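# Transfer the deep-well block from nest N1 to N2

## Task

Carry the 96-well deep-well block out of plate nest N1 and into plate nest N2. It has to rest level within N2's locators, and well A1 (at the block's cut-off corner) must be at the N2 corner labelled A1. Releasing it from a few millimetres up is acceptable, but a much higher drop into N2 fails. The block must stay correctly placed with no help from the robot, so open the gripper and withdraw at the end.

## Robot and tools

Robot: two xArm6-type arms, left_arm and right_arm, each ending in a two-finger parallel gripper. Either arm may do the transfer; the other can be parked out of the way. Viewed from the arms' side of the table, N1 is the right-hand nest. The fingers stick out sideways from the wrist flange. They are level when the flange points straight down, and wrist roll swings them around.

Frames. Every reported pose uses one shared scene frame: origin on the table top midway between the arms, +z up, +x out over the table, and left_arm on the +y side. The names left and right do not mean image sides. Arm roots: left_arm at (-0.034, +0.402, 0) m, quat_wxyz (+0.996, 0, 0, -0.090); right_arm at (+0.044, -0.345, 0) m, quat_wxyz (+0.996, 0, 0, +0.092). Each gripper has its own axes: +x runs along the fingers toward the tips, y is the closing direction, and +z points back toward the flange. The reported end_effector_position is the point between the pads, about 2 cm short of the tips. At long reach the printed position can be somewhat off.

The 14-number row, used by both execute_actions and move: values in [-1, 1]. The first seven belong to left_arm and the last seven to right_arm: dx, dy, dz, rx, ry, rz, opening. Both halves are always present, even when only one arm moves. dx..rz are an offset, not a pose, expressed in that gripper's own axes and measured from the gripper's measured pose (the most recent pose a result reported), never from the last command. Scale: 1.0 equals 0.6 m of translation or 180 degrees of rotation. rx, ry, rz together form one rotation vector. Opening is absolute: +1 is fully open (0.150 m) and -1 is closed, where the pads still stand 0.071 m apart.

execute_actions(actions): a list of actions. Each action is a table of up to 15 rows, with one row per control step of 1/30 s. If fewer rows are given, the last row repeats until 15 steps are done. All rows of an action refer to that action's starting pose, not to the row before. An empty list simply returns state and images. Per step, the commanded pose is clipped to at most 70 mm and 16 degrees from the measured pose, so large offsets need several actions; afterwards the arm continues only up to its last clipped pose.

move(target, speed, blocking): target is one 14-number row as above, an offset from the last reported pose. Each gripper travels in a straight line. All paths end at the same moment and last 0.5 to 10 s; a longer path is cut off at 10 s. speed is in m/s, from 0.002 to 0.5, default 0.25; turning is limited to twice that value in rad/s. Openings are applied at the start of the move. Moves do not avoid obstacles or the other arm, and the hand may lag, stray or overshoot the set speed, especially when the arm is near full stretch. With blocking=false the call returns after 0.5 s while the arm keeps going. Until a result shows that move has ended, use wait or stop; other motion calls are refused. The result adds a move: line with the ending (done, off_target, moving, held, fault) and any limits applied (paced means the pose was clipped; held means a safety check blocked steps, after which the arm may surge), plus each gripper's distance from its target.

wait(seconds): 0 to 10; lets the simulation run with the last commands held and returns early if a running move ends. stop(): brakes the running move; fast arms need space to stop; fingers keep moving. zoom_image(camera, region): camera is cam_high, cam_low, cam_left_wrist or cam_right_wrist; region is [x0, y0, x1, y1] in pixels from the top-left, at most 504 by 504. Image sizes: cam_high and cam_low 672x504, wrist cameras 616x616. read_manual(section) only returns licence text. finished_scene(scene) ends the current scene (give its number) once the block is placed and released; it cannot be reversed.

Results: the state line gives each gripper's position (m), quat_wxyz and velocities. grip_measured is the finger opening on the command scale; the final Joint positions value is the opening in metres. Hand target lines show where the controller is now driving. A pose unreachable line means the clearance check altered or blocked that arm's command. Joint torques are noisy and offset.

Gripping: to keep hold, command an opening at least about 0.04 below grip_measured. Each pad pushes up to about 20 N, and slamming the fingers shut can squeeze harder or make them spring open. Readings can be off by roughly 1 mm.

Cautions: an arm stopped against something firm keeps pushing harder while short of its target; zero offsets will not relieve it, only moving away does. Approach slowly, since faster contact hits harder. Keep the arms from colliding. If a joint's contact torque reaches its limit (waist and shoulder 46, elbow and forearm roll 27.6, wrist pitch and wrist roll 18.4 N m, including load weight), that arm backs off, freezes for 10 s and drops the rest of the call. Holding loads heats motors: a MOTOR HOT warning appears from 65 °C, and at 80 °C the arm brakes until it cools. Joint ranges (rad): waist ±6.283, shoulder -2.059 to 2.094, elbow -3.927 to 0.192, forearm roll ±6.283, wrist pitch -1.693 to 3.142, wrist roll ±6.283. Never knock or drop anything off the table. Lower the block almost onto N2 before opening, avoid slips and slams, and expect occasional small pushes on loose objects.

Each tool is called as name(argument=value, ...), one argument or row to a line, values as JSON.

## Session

execute_actions(
  actions=[],
)

Scene clock: 0.00 s.
left_arm: end_effector_position=(+0.1224, +0.2042, +0.1913) grip_measured=+0.98 end_effector_quat_wxyz=(+0.845, +0.282, +0.229, +0.394) end_effector_velocity=(-0.000, +0.000, -0.000) end_effector_angular_velocity=(+0.000, +0.001, +0.001) | right_arm: end_effector_position=(+0.4511, -0.6608, +0.1260) grip_measured=+1.00 end_effector_quat_wxyz=(+0.963, +0.107, +0.246, +0.026) end_effector_velocity=(+0.000, -0.000, +0.000) end_effector_angular_velocity=(-0.000, -0.001, -0.000)
Joint positions: left_arm=[-0.99  -0.07  -0.722 -0.466  1.415 -1.818  0.149] | right_arm=[-0.994  0.264 -1.109 -0.221  1.353 -0.761  0.15 ]
Joint velocities: left_arm=[-0.    -0.     0.001 -0.001  0.     0.     0.   ] | right_arm=[ 0.    -0.    -0.     0.    -0.001  0.     0.   ]
Joint torques (N m, as the arm reports them, + toward a larger angle): no reading
Hand target (left_arm): +0.122, +0.204, +0.191; +0.845, +0.282, +0.229, +0.394
Hand target (right_arm): +0.451, -0.661, +0.126; +0.963, +0.107, +0.246, +0.026

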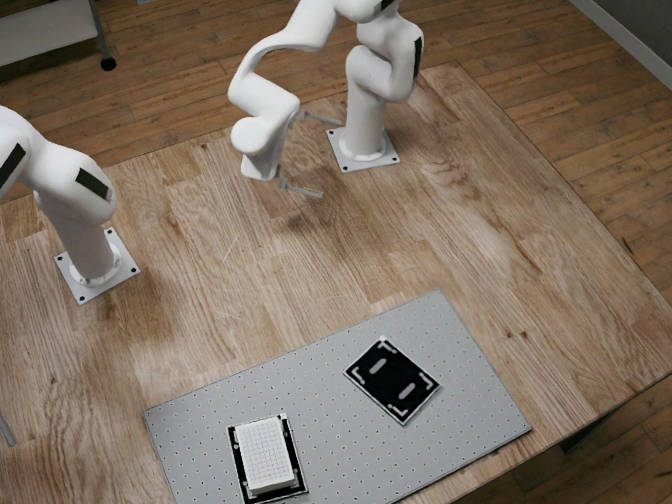

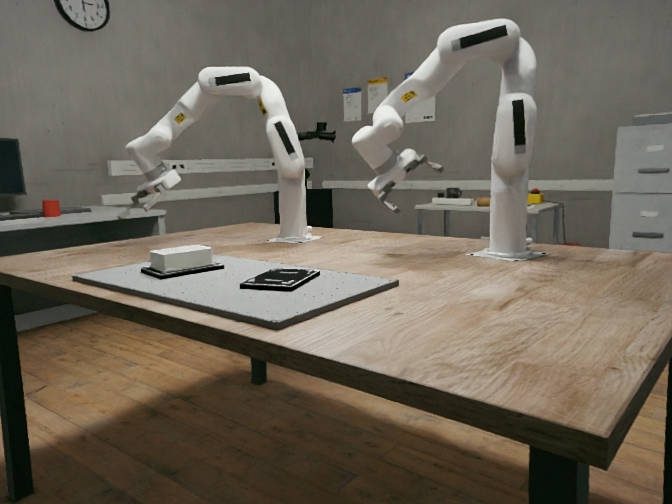

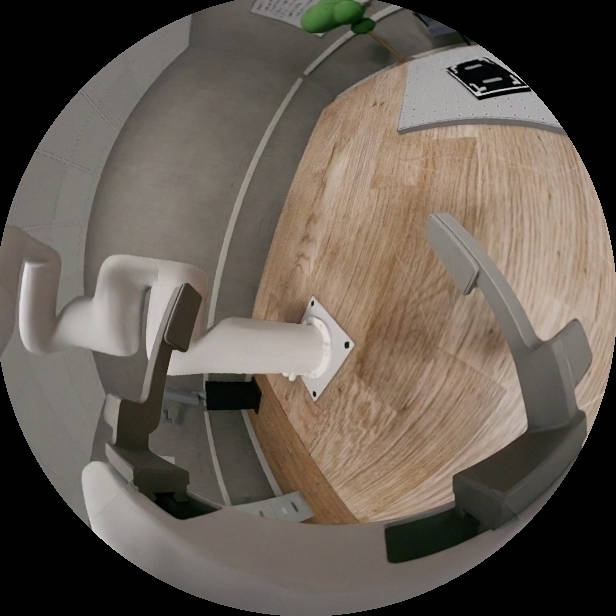

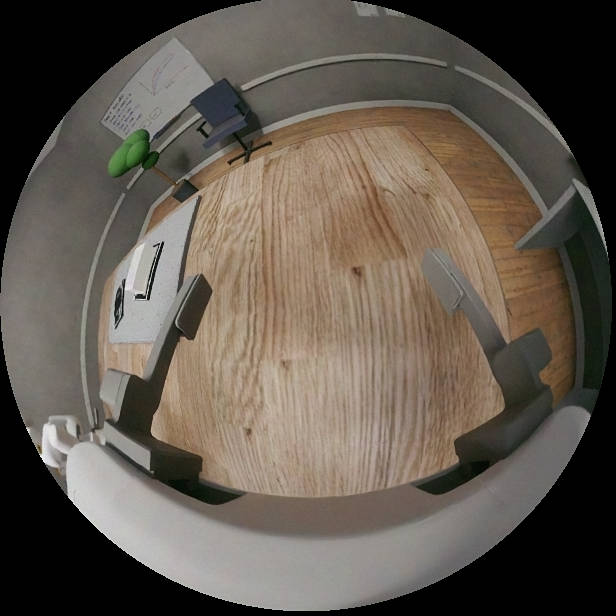

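zoom_image(
  camera="cam_high",
  region=[210, 394, 330, 504],
)

zoom_image(
  camera="cam_high",
  region=[335, 325, 455, 445],
)

Region (210, 394, 330, 504) of cam_high's 672x504 image, scaled by 4.200, with more detail than that image has; it fills the top 462 rows of this view, and the rest is white.

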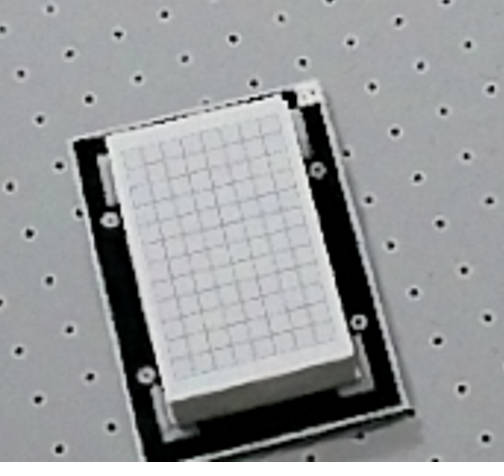

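Region (335, 325, 455, 445) of cam_high's 672x504 image, scaled by 4.200, with more detail than that image has.

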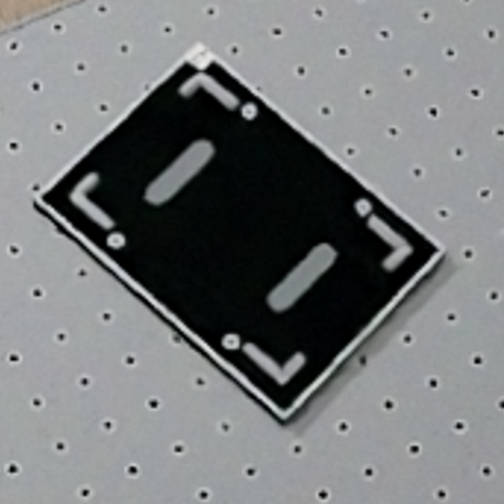

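move(
  target=[0,0,0,0,0,0,1, 0.3533,0.818,-0.0667,-0.056,-0.1639,-0.0672,1],
  speed=0.35,
)

zoom_image(
  camera="cam_high",
  region=[180, 354, 340, 504],
)

zoom_image(
  camera="cam_right_wrist",
  region=[150, 220, 480, 500],
)

Scene clock: 19.37 s.
left_arm: end_effector_position=(+0.1224, +0.2042, +0.1913) grip_measured=+0.98 end_effector_quat_wxyz=(+0.845, +0.282, +0.229, +0.394) end_effector_velocity=(+0.000, -0.000, +0.000) end_effector_angular_velocity=(-0.001, +0.001, +0.000) | right_arm: end_effector_position=(+0.6200, -0.1552, +0.0975) grip_measured=+1.00 end_effector_quat_wxyz=(+0.997, -0.004, +0.001, -0.081) end_effector_velocity=(-0.000, +0.002, -0.002) end_effector_angular_velocity=(-0.007, +0.002, -0.001)
Joint positions: left_arm=[-0.99  -0.07  -0.722 -0.466  1.415 -1.818  0.149] | right_arm=[ 0.279  0.429 -0.949 -0.012  0.524  0.634  0.15 ]
Joint velocities: left_arm=[ 0.     0.    -0.002 -0.001  0.001  0.     0.   ] | right_arm=[ 0.004  0.007 -0.007 -0.01   0.005  0.014  0.   ]
Joint torques (N m, as the arm reports them, + toward a larger angle): left_arm=[ -0.89 -11.28 -14.88  -0.13   0.21  -0.64] | right_arm=[ -0.29 -25.34 -14.38  -0.44  -1.2   -0.38]
Hand target (left_arm): +0.122, +0.204, +0.191; +0.845, +0.282, +0.229, +0.394
Hand target (right_arm): +0.620, -0.155, +0.097; +0.997, -0.004, +0.001, -0.081
Off the commanded pose (left_arm): 0.000 m, 0 deg.
Off the commanded pose (right_arm): 0.004 m, 0 deg.
move: off_target (right_arm)

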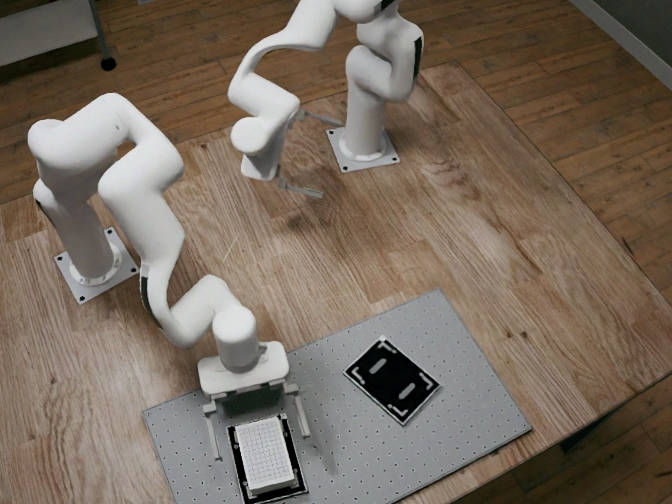

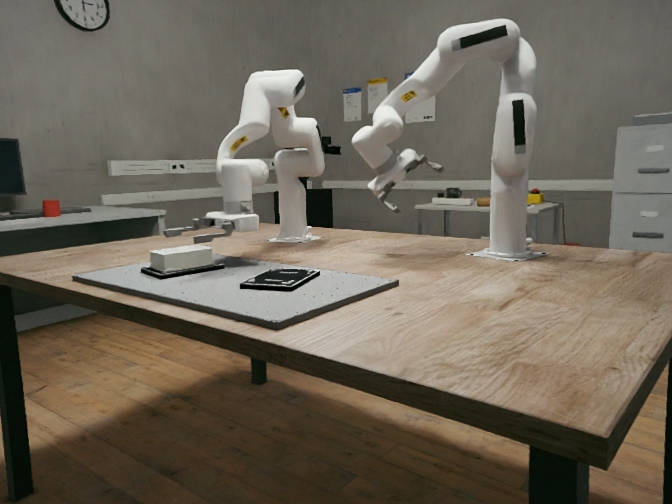

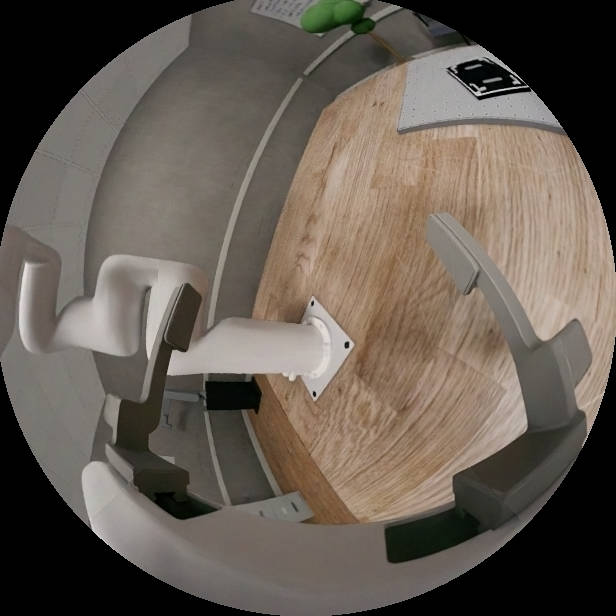

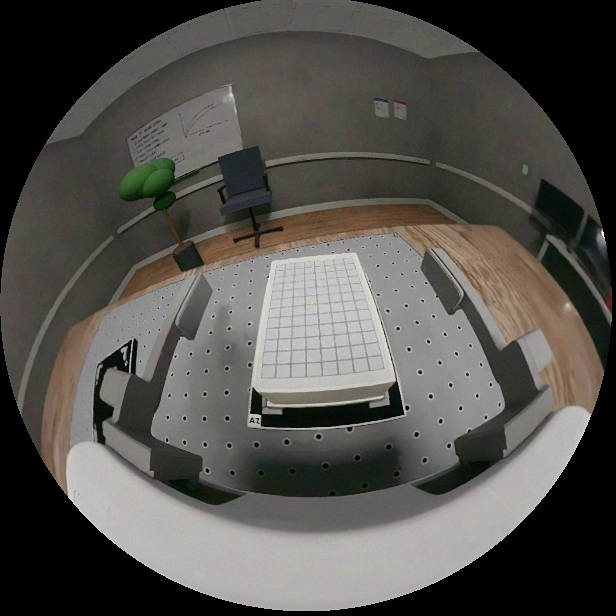

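Region (180, 354, 340, 504) of cam_high's 672x504 image, scaled by 3.150, with more detail than that image has; it fills the top 472 rows of this view, and the rest is white.

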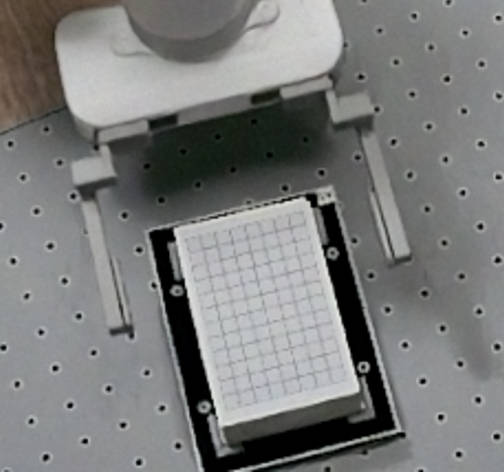

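Region (150, 220, 480, 500) of cam_right_wrist's 616x616 image, scaled by 1.527, with more detail than that image has; it fills the top 428 rows of this view, and the rest is white.

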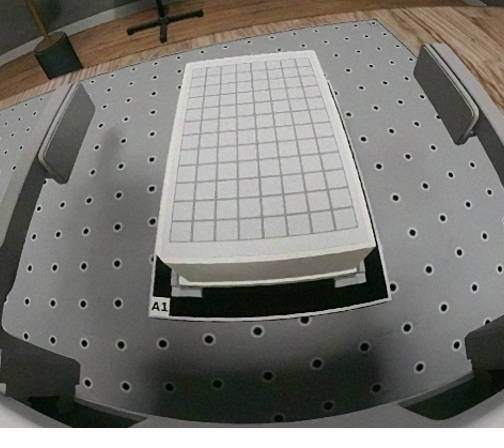

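move(
  target=[0,0,0,0,0,0,1, -0.003,0.002,-0.0815,0.003,-0.0008,0,-0.2],
  speed=0.1,
)

zoom_image(
  camera="cam_high",
  region=[215, 400, 315, 490],
)

zoom_image(
  camera="cam_right_wrist",
  region=[160, 170, 480, 490],
)

zoom_image(
  camera="cam_low",
  region=[130, 205, 270, 295],
)

Scene clock: 24.27 s.
left_arm: end_effector_position=(+0.1224, +0.2042, +0.1913) grip_measured=+0.98 end_effector_quat_wxyz=(+0.845, +0.282, +0.229, +0.394) end_effector_velocity=(-0.000, +0.001, -0.000) end_effector_angular_velocity=(+0.001, +0.000, +0.003) | right_arm: end_effector_position=(+0.6187, -0.1539, +0.0493) grip_measured=-0.20 end_effector_quat_wxyz=(+0.997, +0.001, -0.001, -0.081) end_effector_velocity=(-0.002, -0.001, -0.003) end_effector_angular_velocity=(-0.003, +0.005, +0.002)
Joint positions: left_arm=[-0.99  -0.07  -0.722 -0.466  1.415 -1.818  0.149] | right_arm=[ 0.282  0.56  -0.965  0.001  0.401  0.627  0.103]
Joint velocities: left_arm=[ 0.001 -0.     0.002 -0.001 -0.001 -0.001 -0.   ] | right_arm=[-0.     0.003  0.003 -0.001 -0.    -0.001 -0.   ]
Joint torques (N m, as the arm reports them, + toward a larger angle): left_arm=[ -0.62 -11.46 -14.87  -0.17   0.2   -0.71] | right_arm=[ -0.66 -26.68 -14.26  -0.56  -1.6   -0.5 ]
Hand target (left_arm): +0.122, +0.204, +0.191; +0.845, +0.282, +0.229, +0.394
Hand target (right_arm): +0.618, -0.154, +0.049; +0.997, +0.001, -0.001, -0.081
Off the commanded pose (left_arm): 0.000 m, 0 deg.
Off the commanded pose (right_arm): 0.001 m, 0 deg.
move: done

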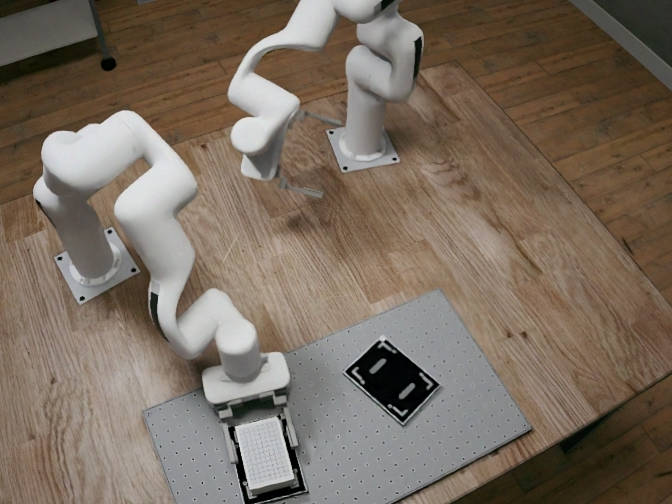

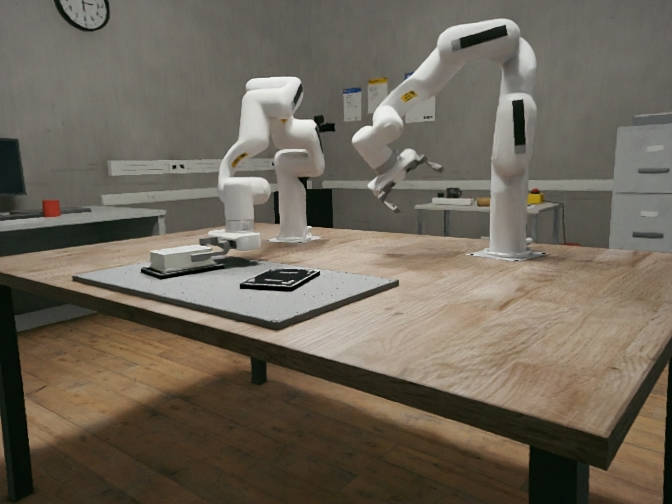

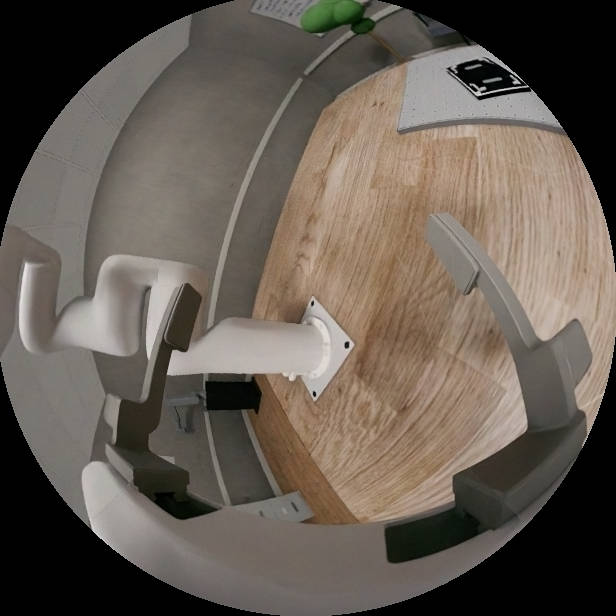

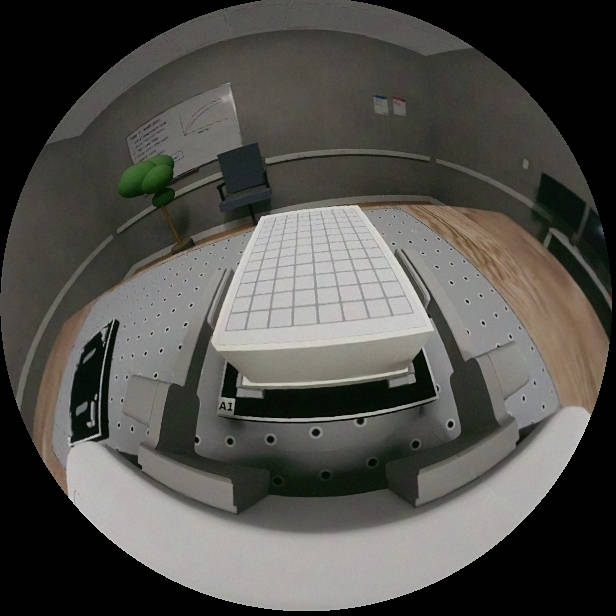

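Region (215, 400, 315, 490) of cam_high's 672x504 image, scaled by 5.040, with more detail than that image has; it fills the top 454 rows of this view, and the rest is white.

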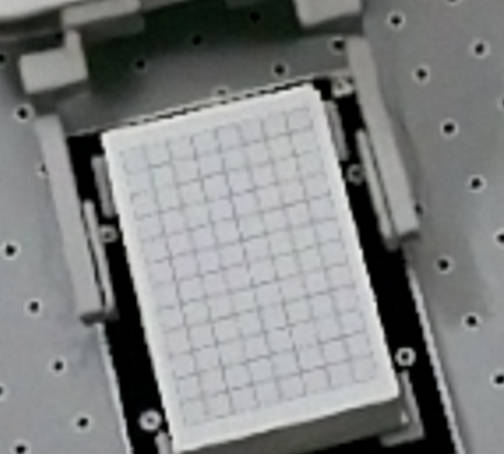

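Region (160, 170, 480, 490) of cam_right_wrist's 616x616 image, scaled by 1.575, with more detail than that image has.

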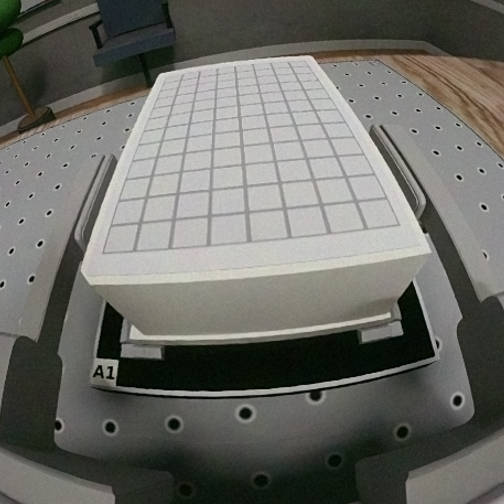

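Region (130, 205, 270, 295) of cam_low's 672x504 image, scaled by 3.600, with more detail than that image has; it fills the top 324 rows of this view, and the rest is white.

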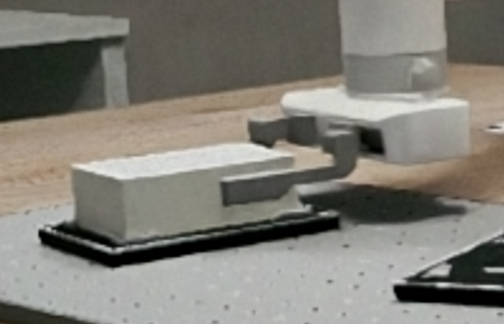

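execute_actions(
  actions=[
    [[0,0,0,0,0,0,1,0.0005,0,-0.0002,0,0,0,-0.24],[0,0,0,0,0,0,1,0.001,0,-0.0004,0,0,0,-0.28],[0,0,0,0,0,0,1,0.0015,0,-0.0006,0,0,0,-0.32],[0,0,0,0,0,0,1,0.002,0,-0.0008,0,0,0,-0.36],[0,0,0,0,0,0,1,0.0025,0,-0.001,0,0,0,-0.40],[0,0,0,0,0,0,1,0.003,0,-0.001,0,0,0,-0.44],[0,0,0,0,0,0,1,0.003,0,-0.001,0,0,0,-0.48],[0,0,0,0,0,0,1,0.003,0,-0.001,0,0,0,-0.51],[0,0,0,0,0,0,1,0.003,0,-0.001,0,0,0,-0.54],[0,0,0,0,0,0,1,0.003,0,-0.001,0,0,0,-0.56],[0,0,0,0,0,0,1,0.003,0,-0.001,0,0,0,-0.58],[0,0,0,0,0,0,1,0.003,0,-0.001,0,0,0,-0.59],[0,0,0,0,0,0,1,0.003,0,-0.001,0,0,0,-0.60]],
  ],
)

zoom_image(
  camera="cam_high",
  region=[225, 410, 305, 480],
)

zoom_image(
  camera="cam_right_wrist",
  region=[200, 300, 460, 460],
)

zoom_image(
  camera="cam_right_wrist",
  region=[240, 190, 380, 250],
)

Scene clock: 29.97 s.
left_arm: end_effector_position=(+0.1224, +0.2042, +0.1913) grip_measured=+0.98 end_effector_quat_wxyz=(+0.845, +0.282, +0.229, +0.394) end_effector_velocity=(-0.000, -0.000, -0.000) end_effector_angular_velocity=(-0.001, +0.001, -0.000) | right_arm: end_effector_position=(+0.6204, -0.1541, +0.0487) grip_measured=-0.60 end_effector_quat_wxyz=(+0.997, +0.001, -0.001, -0.081) end_effector_velocity=(+0.000, +0.000, +0.000) end_effector_angular_velocity=(+0.000, -0.001, -0.000)
Joint positions: left_arm=[-0.99  -0.07  -0.722 -0.466  1.415 -1.818  0.149] | right_arm=[ 0.28   0.565 -0.971  0.001  0.402  0.625  0.087]
Joint velocities: left_arm=[-0.     0.     0.001 -0.001 -0.001  0.001  0.   ] | right_arm=[ 0.     0.    -0.     0.    -0.001  0.    -0.004]
Joint torques (N m, as the arm reports them, + toward a larger angle): left_arm=[ -0.74 -11.22 -14.96  -0.02   0.32  -0.71] | right_arm=[ -0.36 -26.11 -13.53  -0.66  -1.44  -0.61]
Hand target (left_arm): +0.122, +0.204, +0.191; +0.845, +0.282, +0.229, +0.394
Hand target (right_arm): +0.620, -0.154, +0.049; +0.997, +0.001, -0.001, -0.081
Off the commanded pose (left_arm): 0.000 m, 0 deg.
Off the commanded pose (right_arm): 0.000 m, 0 deg.

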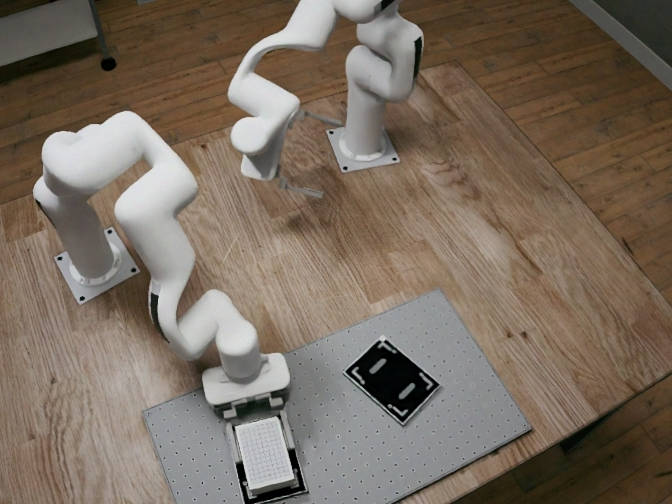

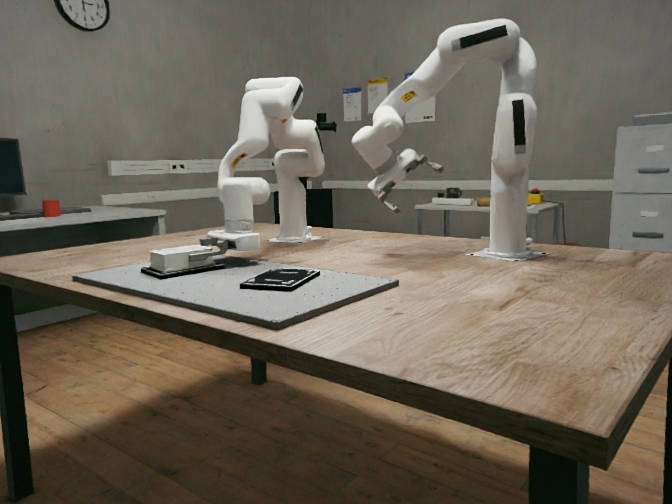

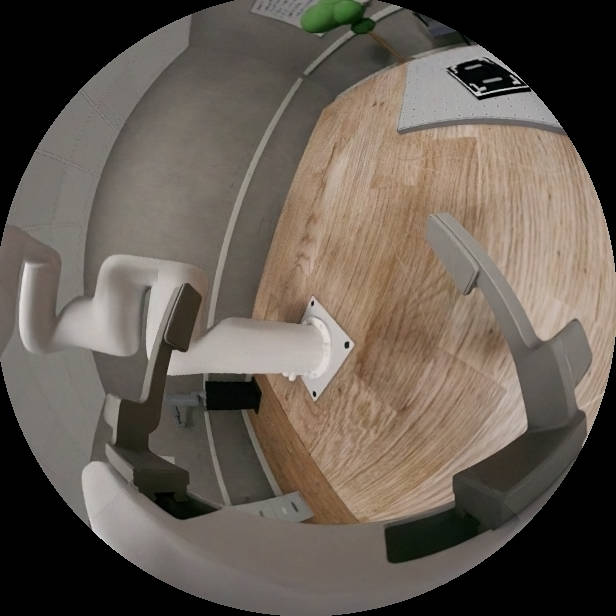

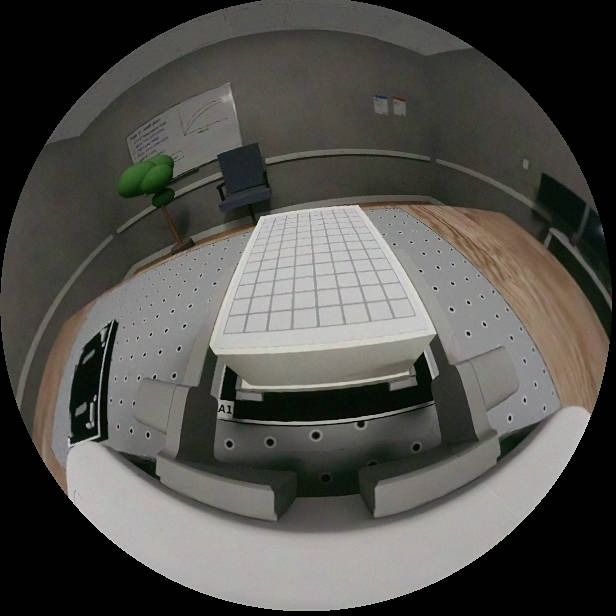

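Region (225, 410, 305, 480) of cam_high's 672x504 image, scaled by 6.300, with more detail than that image has; it fills the top 441 rows of this view, and the rest is white.

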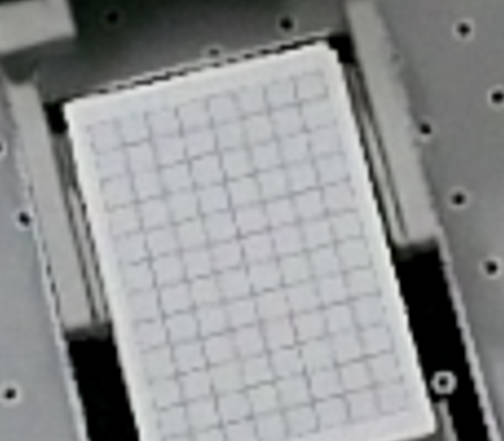

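Region (200, 300, 460, 460) of cam_right_wrist's 616x616 image, scaled by 1.938, with more detail than that image has; it fills the top 310 rows of this view, and the rest is white.

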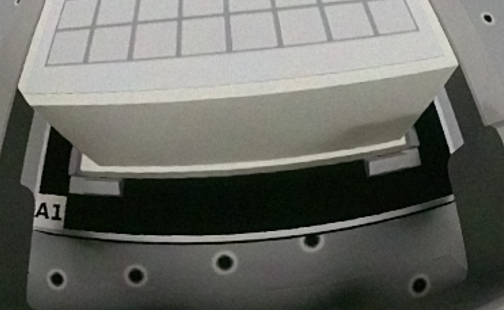

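Region (240, 190, 380, 250) of cam_right_wrist's 616x616 image, scaled by 3.600, with more detail than that image has; it fills the top 216 rows of this view, and the rest is white.

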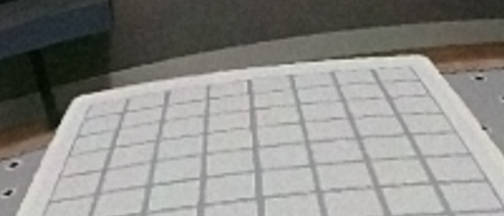

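execute_actions(
  actions=[
    [[0,0,0,0,0,0,1,0,-0.0003,0,0,0,0,-0.61],[0,0,0,0,0,0,1,0,-0.0006,0,0,0,0,-0.62],[0,0,0,0,0,0,1,0,-0.001,0,0,0,0,-0.63],[0,0,0,0,0,0,1,0,-0.001,0,0,0,0,-0.64],[0,0,0,0,0,0,1,0,-0.001,0,0,0,0,-0.65],[0,0,0,0,0,0,1,0,-0.001,0,0,0,0,-0.66],[0,0,0,0,0,0,1,0,-0.001,0,0,0,0,-0.67],[0,0,0,0,0,0,1,0,-0.001,0,0,0,0,-0.68],[0,0,0,0,0,0,1,0,-0.001,0,0,0,0,-0.69],[0,0,0,0,0,0,1,0,-0.001,0,0,0,0,-0.70],[0,0,0,0,0,0,1,0,-0.001,0,0,0,0,-0.71],[0,0,0,0,0,0,1,0,-0.001,0,0,0,0,-0.73],[0,0,0,0,0,0,1,0,-0.001,0,0,0,0,-0.75],[0,0,0,0,0,0,1,0,-0.001,0,0,0,0,-0.77],[0,0,0,0,0,0,1,0,-0.001,0,0,0,0,-0.79]],
  ],
)

zoom_image(
  camera="cam_right_wrist",
  region=[200, 300, 460, 460],
)

zoom_image(
  camera="cam_right_wrist",
  region=[240, 190, 380, 250],
)

zoom_image(
  camera="cam_right_wrist",
  region=[210, 355, 310, 435],
)

zoom_image(
  camera="cam_right_wrist",
  region=[350, 345, 450, 425],
)

Scene clock: 36.20 s.
left_arm: end_effector_position=(+0.1224, +0.2042, +0.1913) grip_measured=+0.98 end_effector_quat_wxyz=(+0.845, +0.282, +0.229, +0.394) end_effector_velocity=(+0.000, +0.000, +0.000) end_effector_angular_velocity=(+0.001, -0.001, +0.001) | right_arm: end_effector_position=(+0.6203, -0.1547, +0.0487) grip_measured=-0.70 end_effector_quat_wxyz=(+0.997, +0.001, -0.001, -0.081) end_effector_velocity=(+0.000, +0.000, +0.001) end_effector_angular_velocity=(+0.001, -0.001, +0.002)
Joint positions: left_arm=[-0.99  -0.07  -0.722 -0.466  1.415 -1.818  0.149] | right_arm=[ 0.279  0.564 -0.969  0.001  0.402  0.624  0.083]
Joint velocities: left_arm=[ 0.     0.    -0.001  0.001  0.001 -0.001 -0.   ] | right_arm=[-0.    -0.001  0.    -0.    -0.001 -0.002  0.   ]
Joint torques (N m, as the arm reports them, + toward a larger angle): left_arm=[ -0.77 -11.28 -14.84  -0.23   0.35  -0.6 ] | right_arm=[ -0.56 -26.21 -14.14  -0.33  -1.46  -0.11]
Hand target (left_arm): +0.122, +0.204, +0.191; +0.845, +0.282, +0.229, +0.394
Hand target (right_arm): +0.620, -0.155, +0.049; +0.997, +0.001, -0.001, -0.081
Off the commanded pose (left_arm): 0.000 m, 0 deg.
Off the commanded pose (right_arm): 0.000 m, 0 deg.

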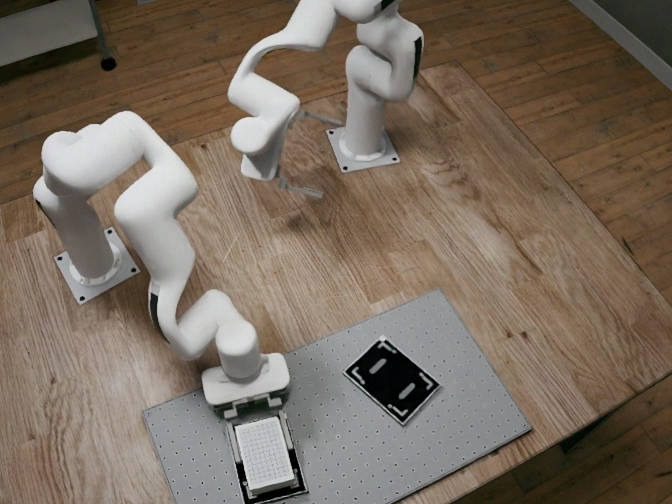

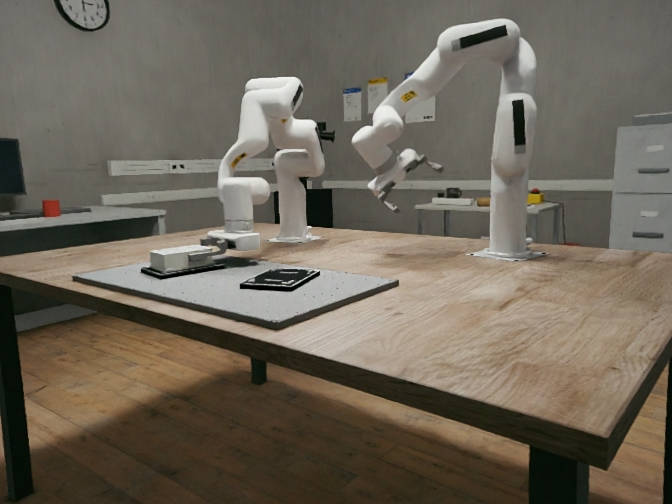

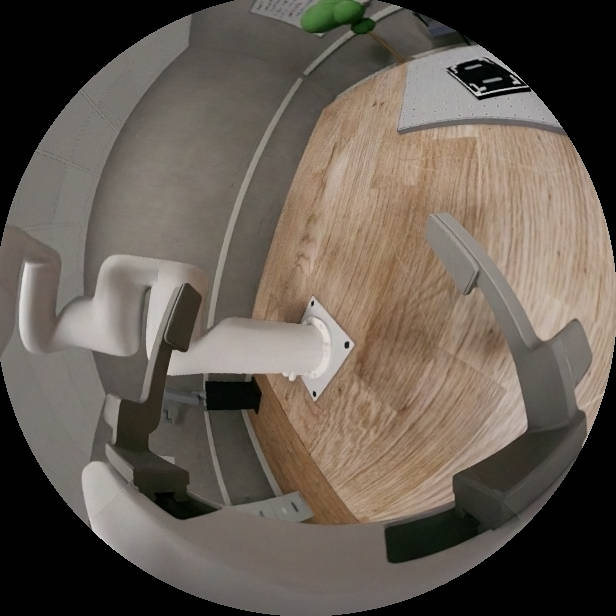

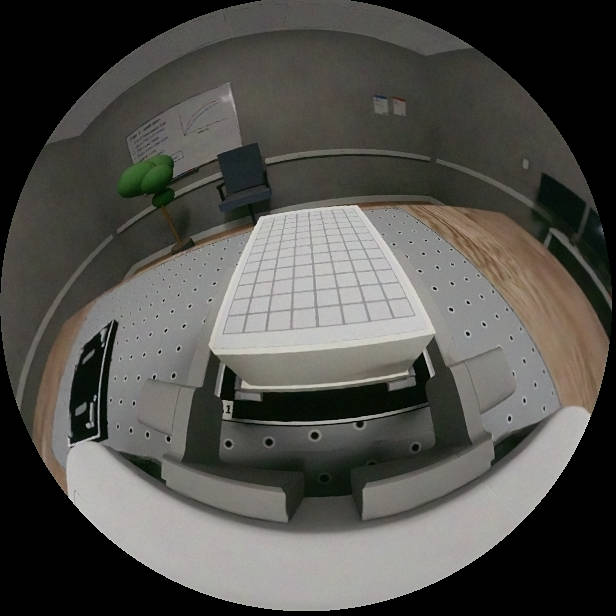

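Region (200, 300, 460, 460) of cam_right_wrist's 616x616 image, scaled by 1.938, with more detail than that image has; it fills the top 310 rows of this view, and the rest is white.

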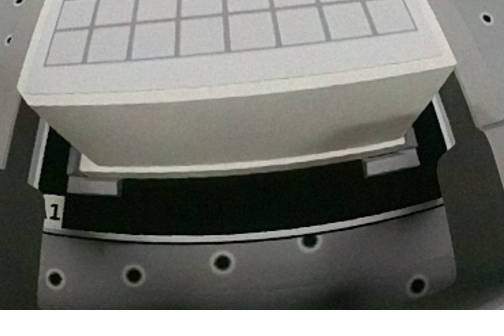

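Region (240, 190, 380, 250) of cam_right_wrist's 616x616 image, scaled by 3.600, with more detail than that image has; it fills the top 216 rows of this view, and the rest is white.

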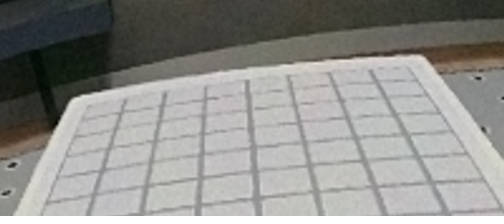

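Region (210, 355, 310, 435) of cam_right_wrist's 616x616 image, scaled by 5.040, with more detail than that image has; it fills the top 403 rows of this view, and the rest is white.

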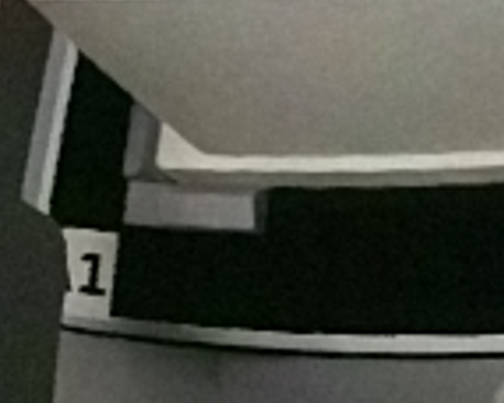

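Region (350, 345, 450, 425) of cam_right_wrist's 616x616 image, scaled by 5.040, with more detail than that image has; it fills the top 403 rows of this view, and the rest is white.

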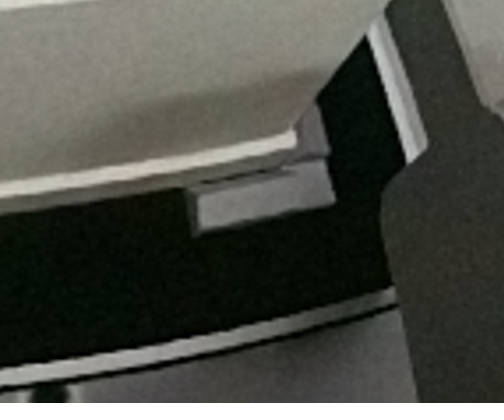

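move(
  target=[0,0,0,0,0,0,1, 0,0.0002,0.0233,0,0,0,-0.79],
  speed=0.05,
)

zoom_image(
  camera="cam_right_wrist",
  region=[200, 300, 460, 460],
)

zoom_image(
  camera="cam_right_wrist",
  region=[210, 355, 310, 435],
)

zoom_image(
  camera="cam_right_wrist",
  region=[350, 345, 450, 425],
)

Scene clock: 42.37 s.
left_arm: end_effector_position=(+0.1224, +0.2042, +0.1913) grip_measured=+0.98 end_effector_quat_wxyz=(+0.845, +0.282, +0.229, +0.394) end_effector_velocity=(-0.000, -0.000, +0.000) end_effector_angular_velocity=(-0.001, +0.001, +0.000) | right_arm: end_effector_position=(+0.6203, -0.1547, +0.0625) grip_measured=-0.70 end_effector_quat_wxyz=(+0.997, +0.001, -0.001, -0.081) end_effector_velocity=(-0.002, -0.001, -0.003) end_effector_angular_velocity=(-0.004, +0.008, +0.003)
Joint positions: left_arm=[-0.99  -0.07  -0.722 -0.466  1.415 -1.818  0.149] | right_arm=[ 0.279  0.525 -0.96   0.001  0.432  0.624  0.083]
Joint velocities: left_arm=[-0.    -0.    -0.002 -0.001  0.002 -0.001 -0.   ] | right_arm=[-0.     0.001  0.004 -0.001  0.004 -0.002  0.   ]
Joint torques (N m, as the arm reports them, + toward a larger angle): left_arm=[ -1.07 -11.41 -14.8    0.03   0.22  -0.5 ] | right_arm=[ -0.55 -27.12 -14.67  -0.24  -1.92  -0.33]
Hand target (left_arm): +0.122, +0.204, +0.191; +0.845, +0.282, +0.229, +0.394
Hand target (right_arm): +0.620, -0.155, +0.063; +0.997, +0.001, -0.001, -0.081
Off the commanded pose (left_arm): 0.000 m, 0 deg.
Off the commanded pose (right_arm): 0.000 m, 0 deg.
move: done

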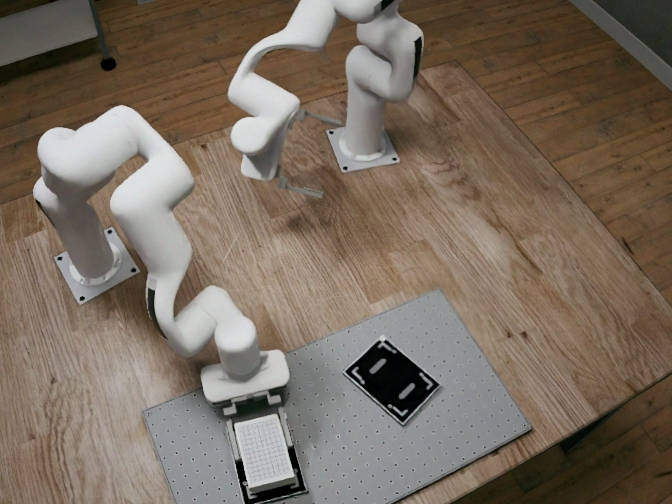

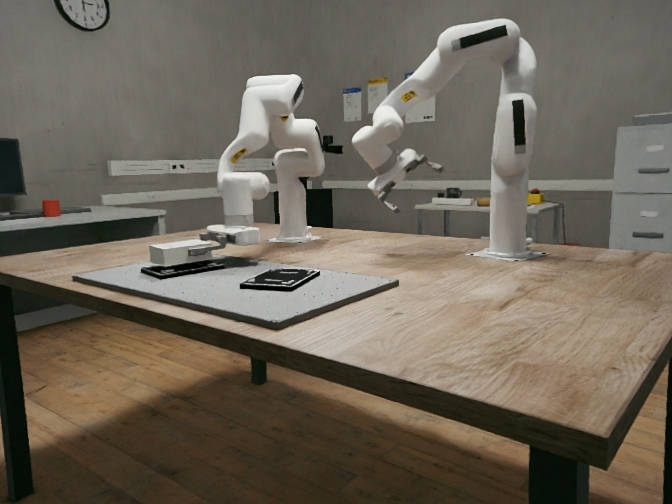

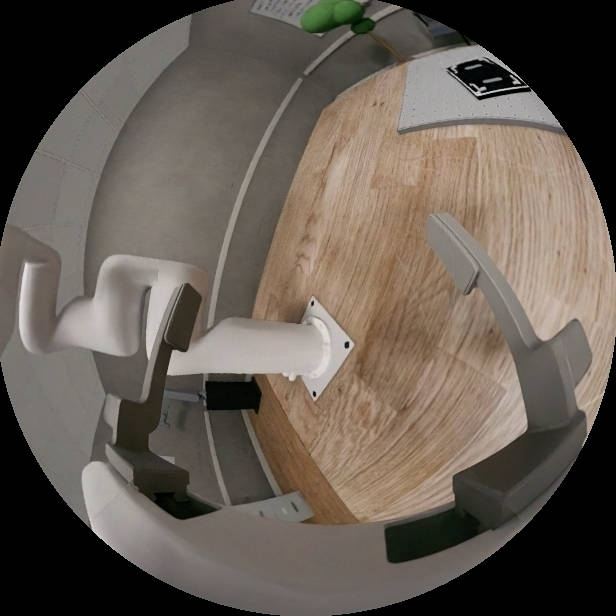

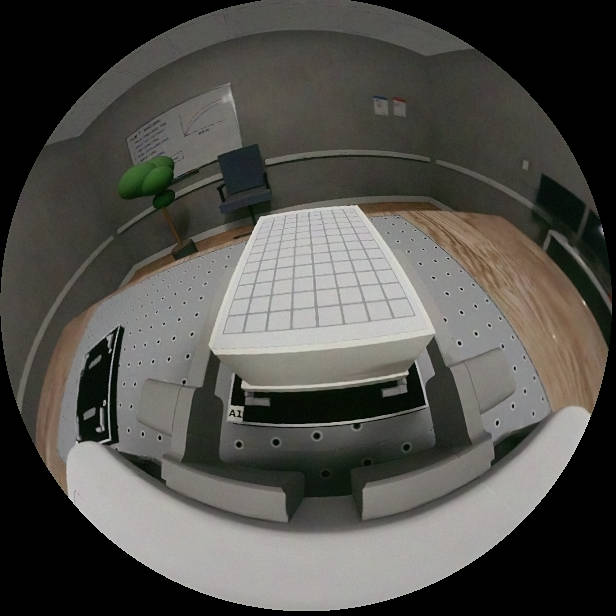

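Region (200, 300, 460, 460) of cam_right_wrist's 616x616 image, scaled by 1.938, with more detail than that image has; it fills the top 310 rows of this view, and the rest is white.

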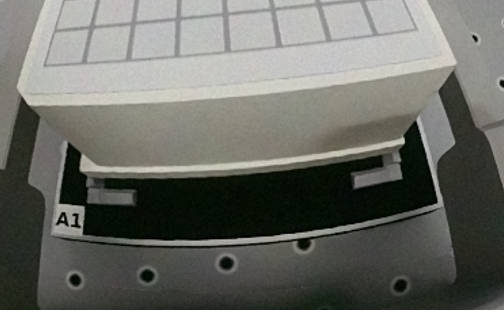

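Region (210, 355, 310, 435) of cam_right_wrist's 616x616 image, scaled by 5.040, with more detail than that image has; it fills the top 403 rows of this view, and the rest is white.

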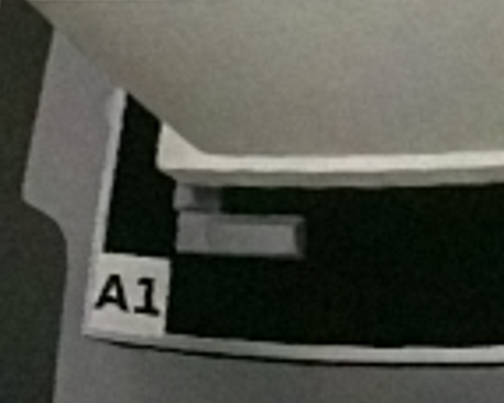

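Region (350, 345, 450, 425) of cam_right_wrist's 616x616 image, scaled by 5.040, with more detail than that image has; it fills the top 403 rows of this view, and the rest is white.

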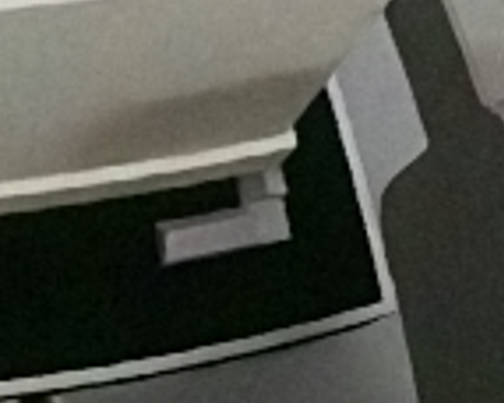

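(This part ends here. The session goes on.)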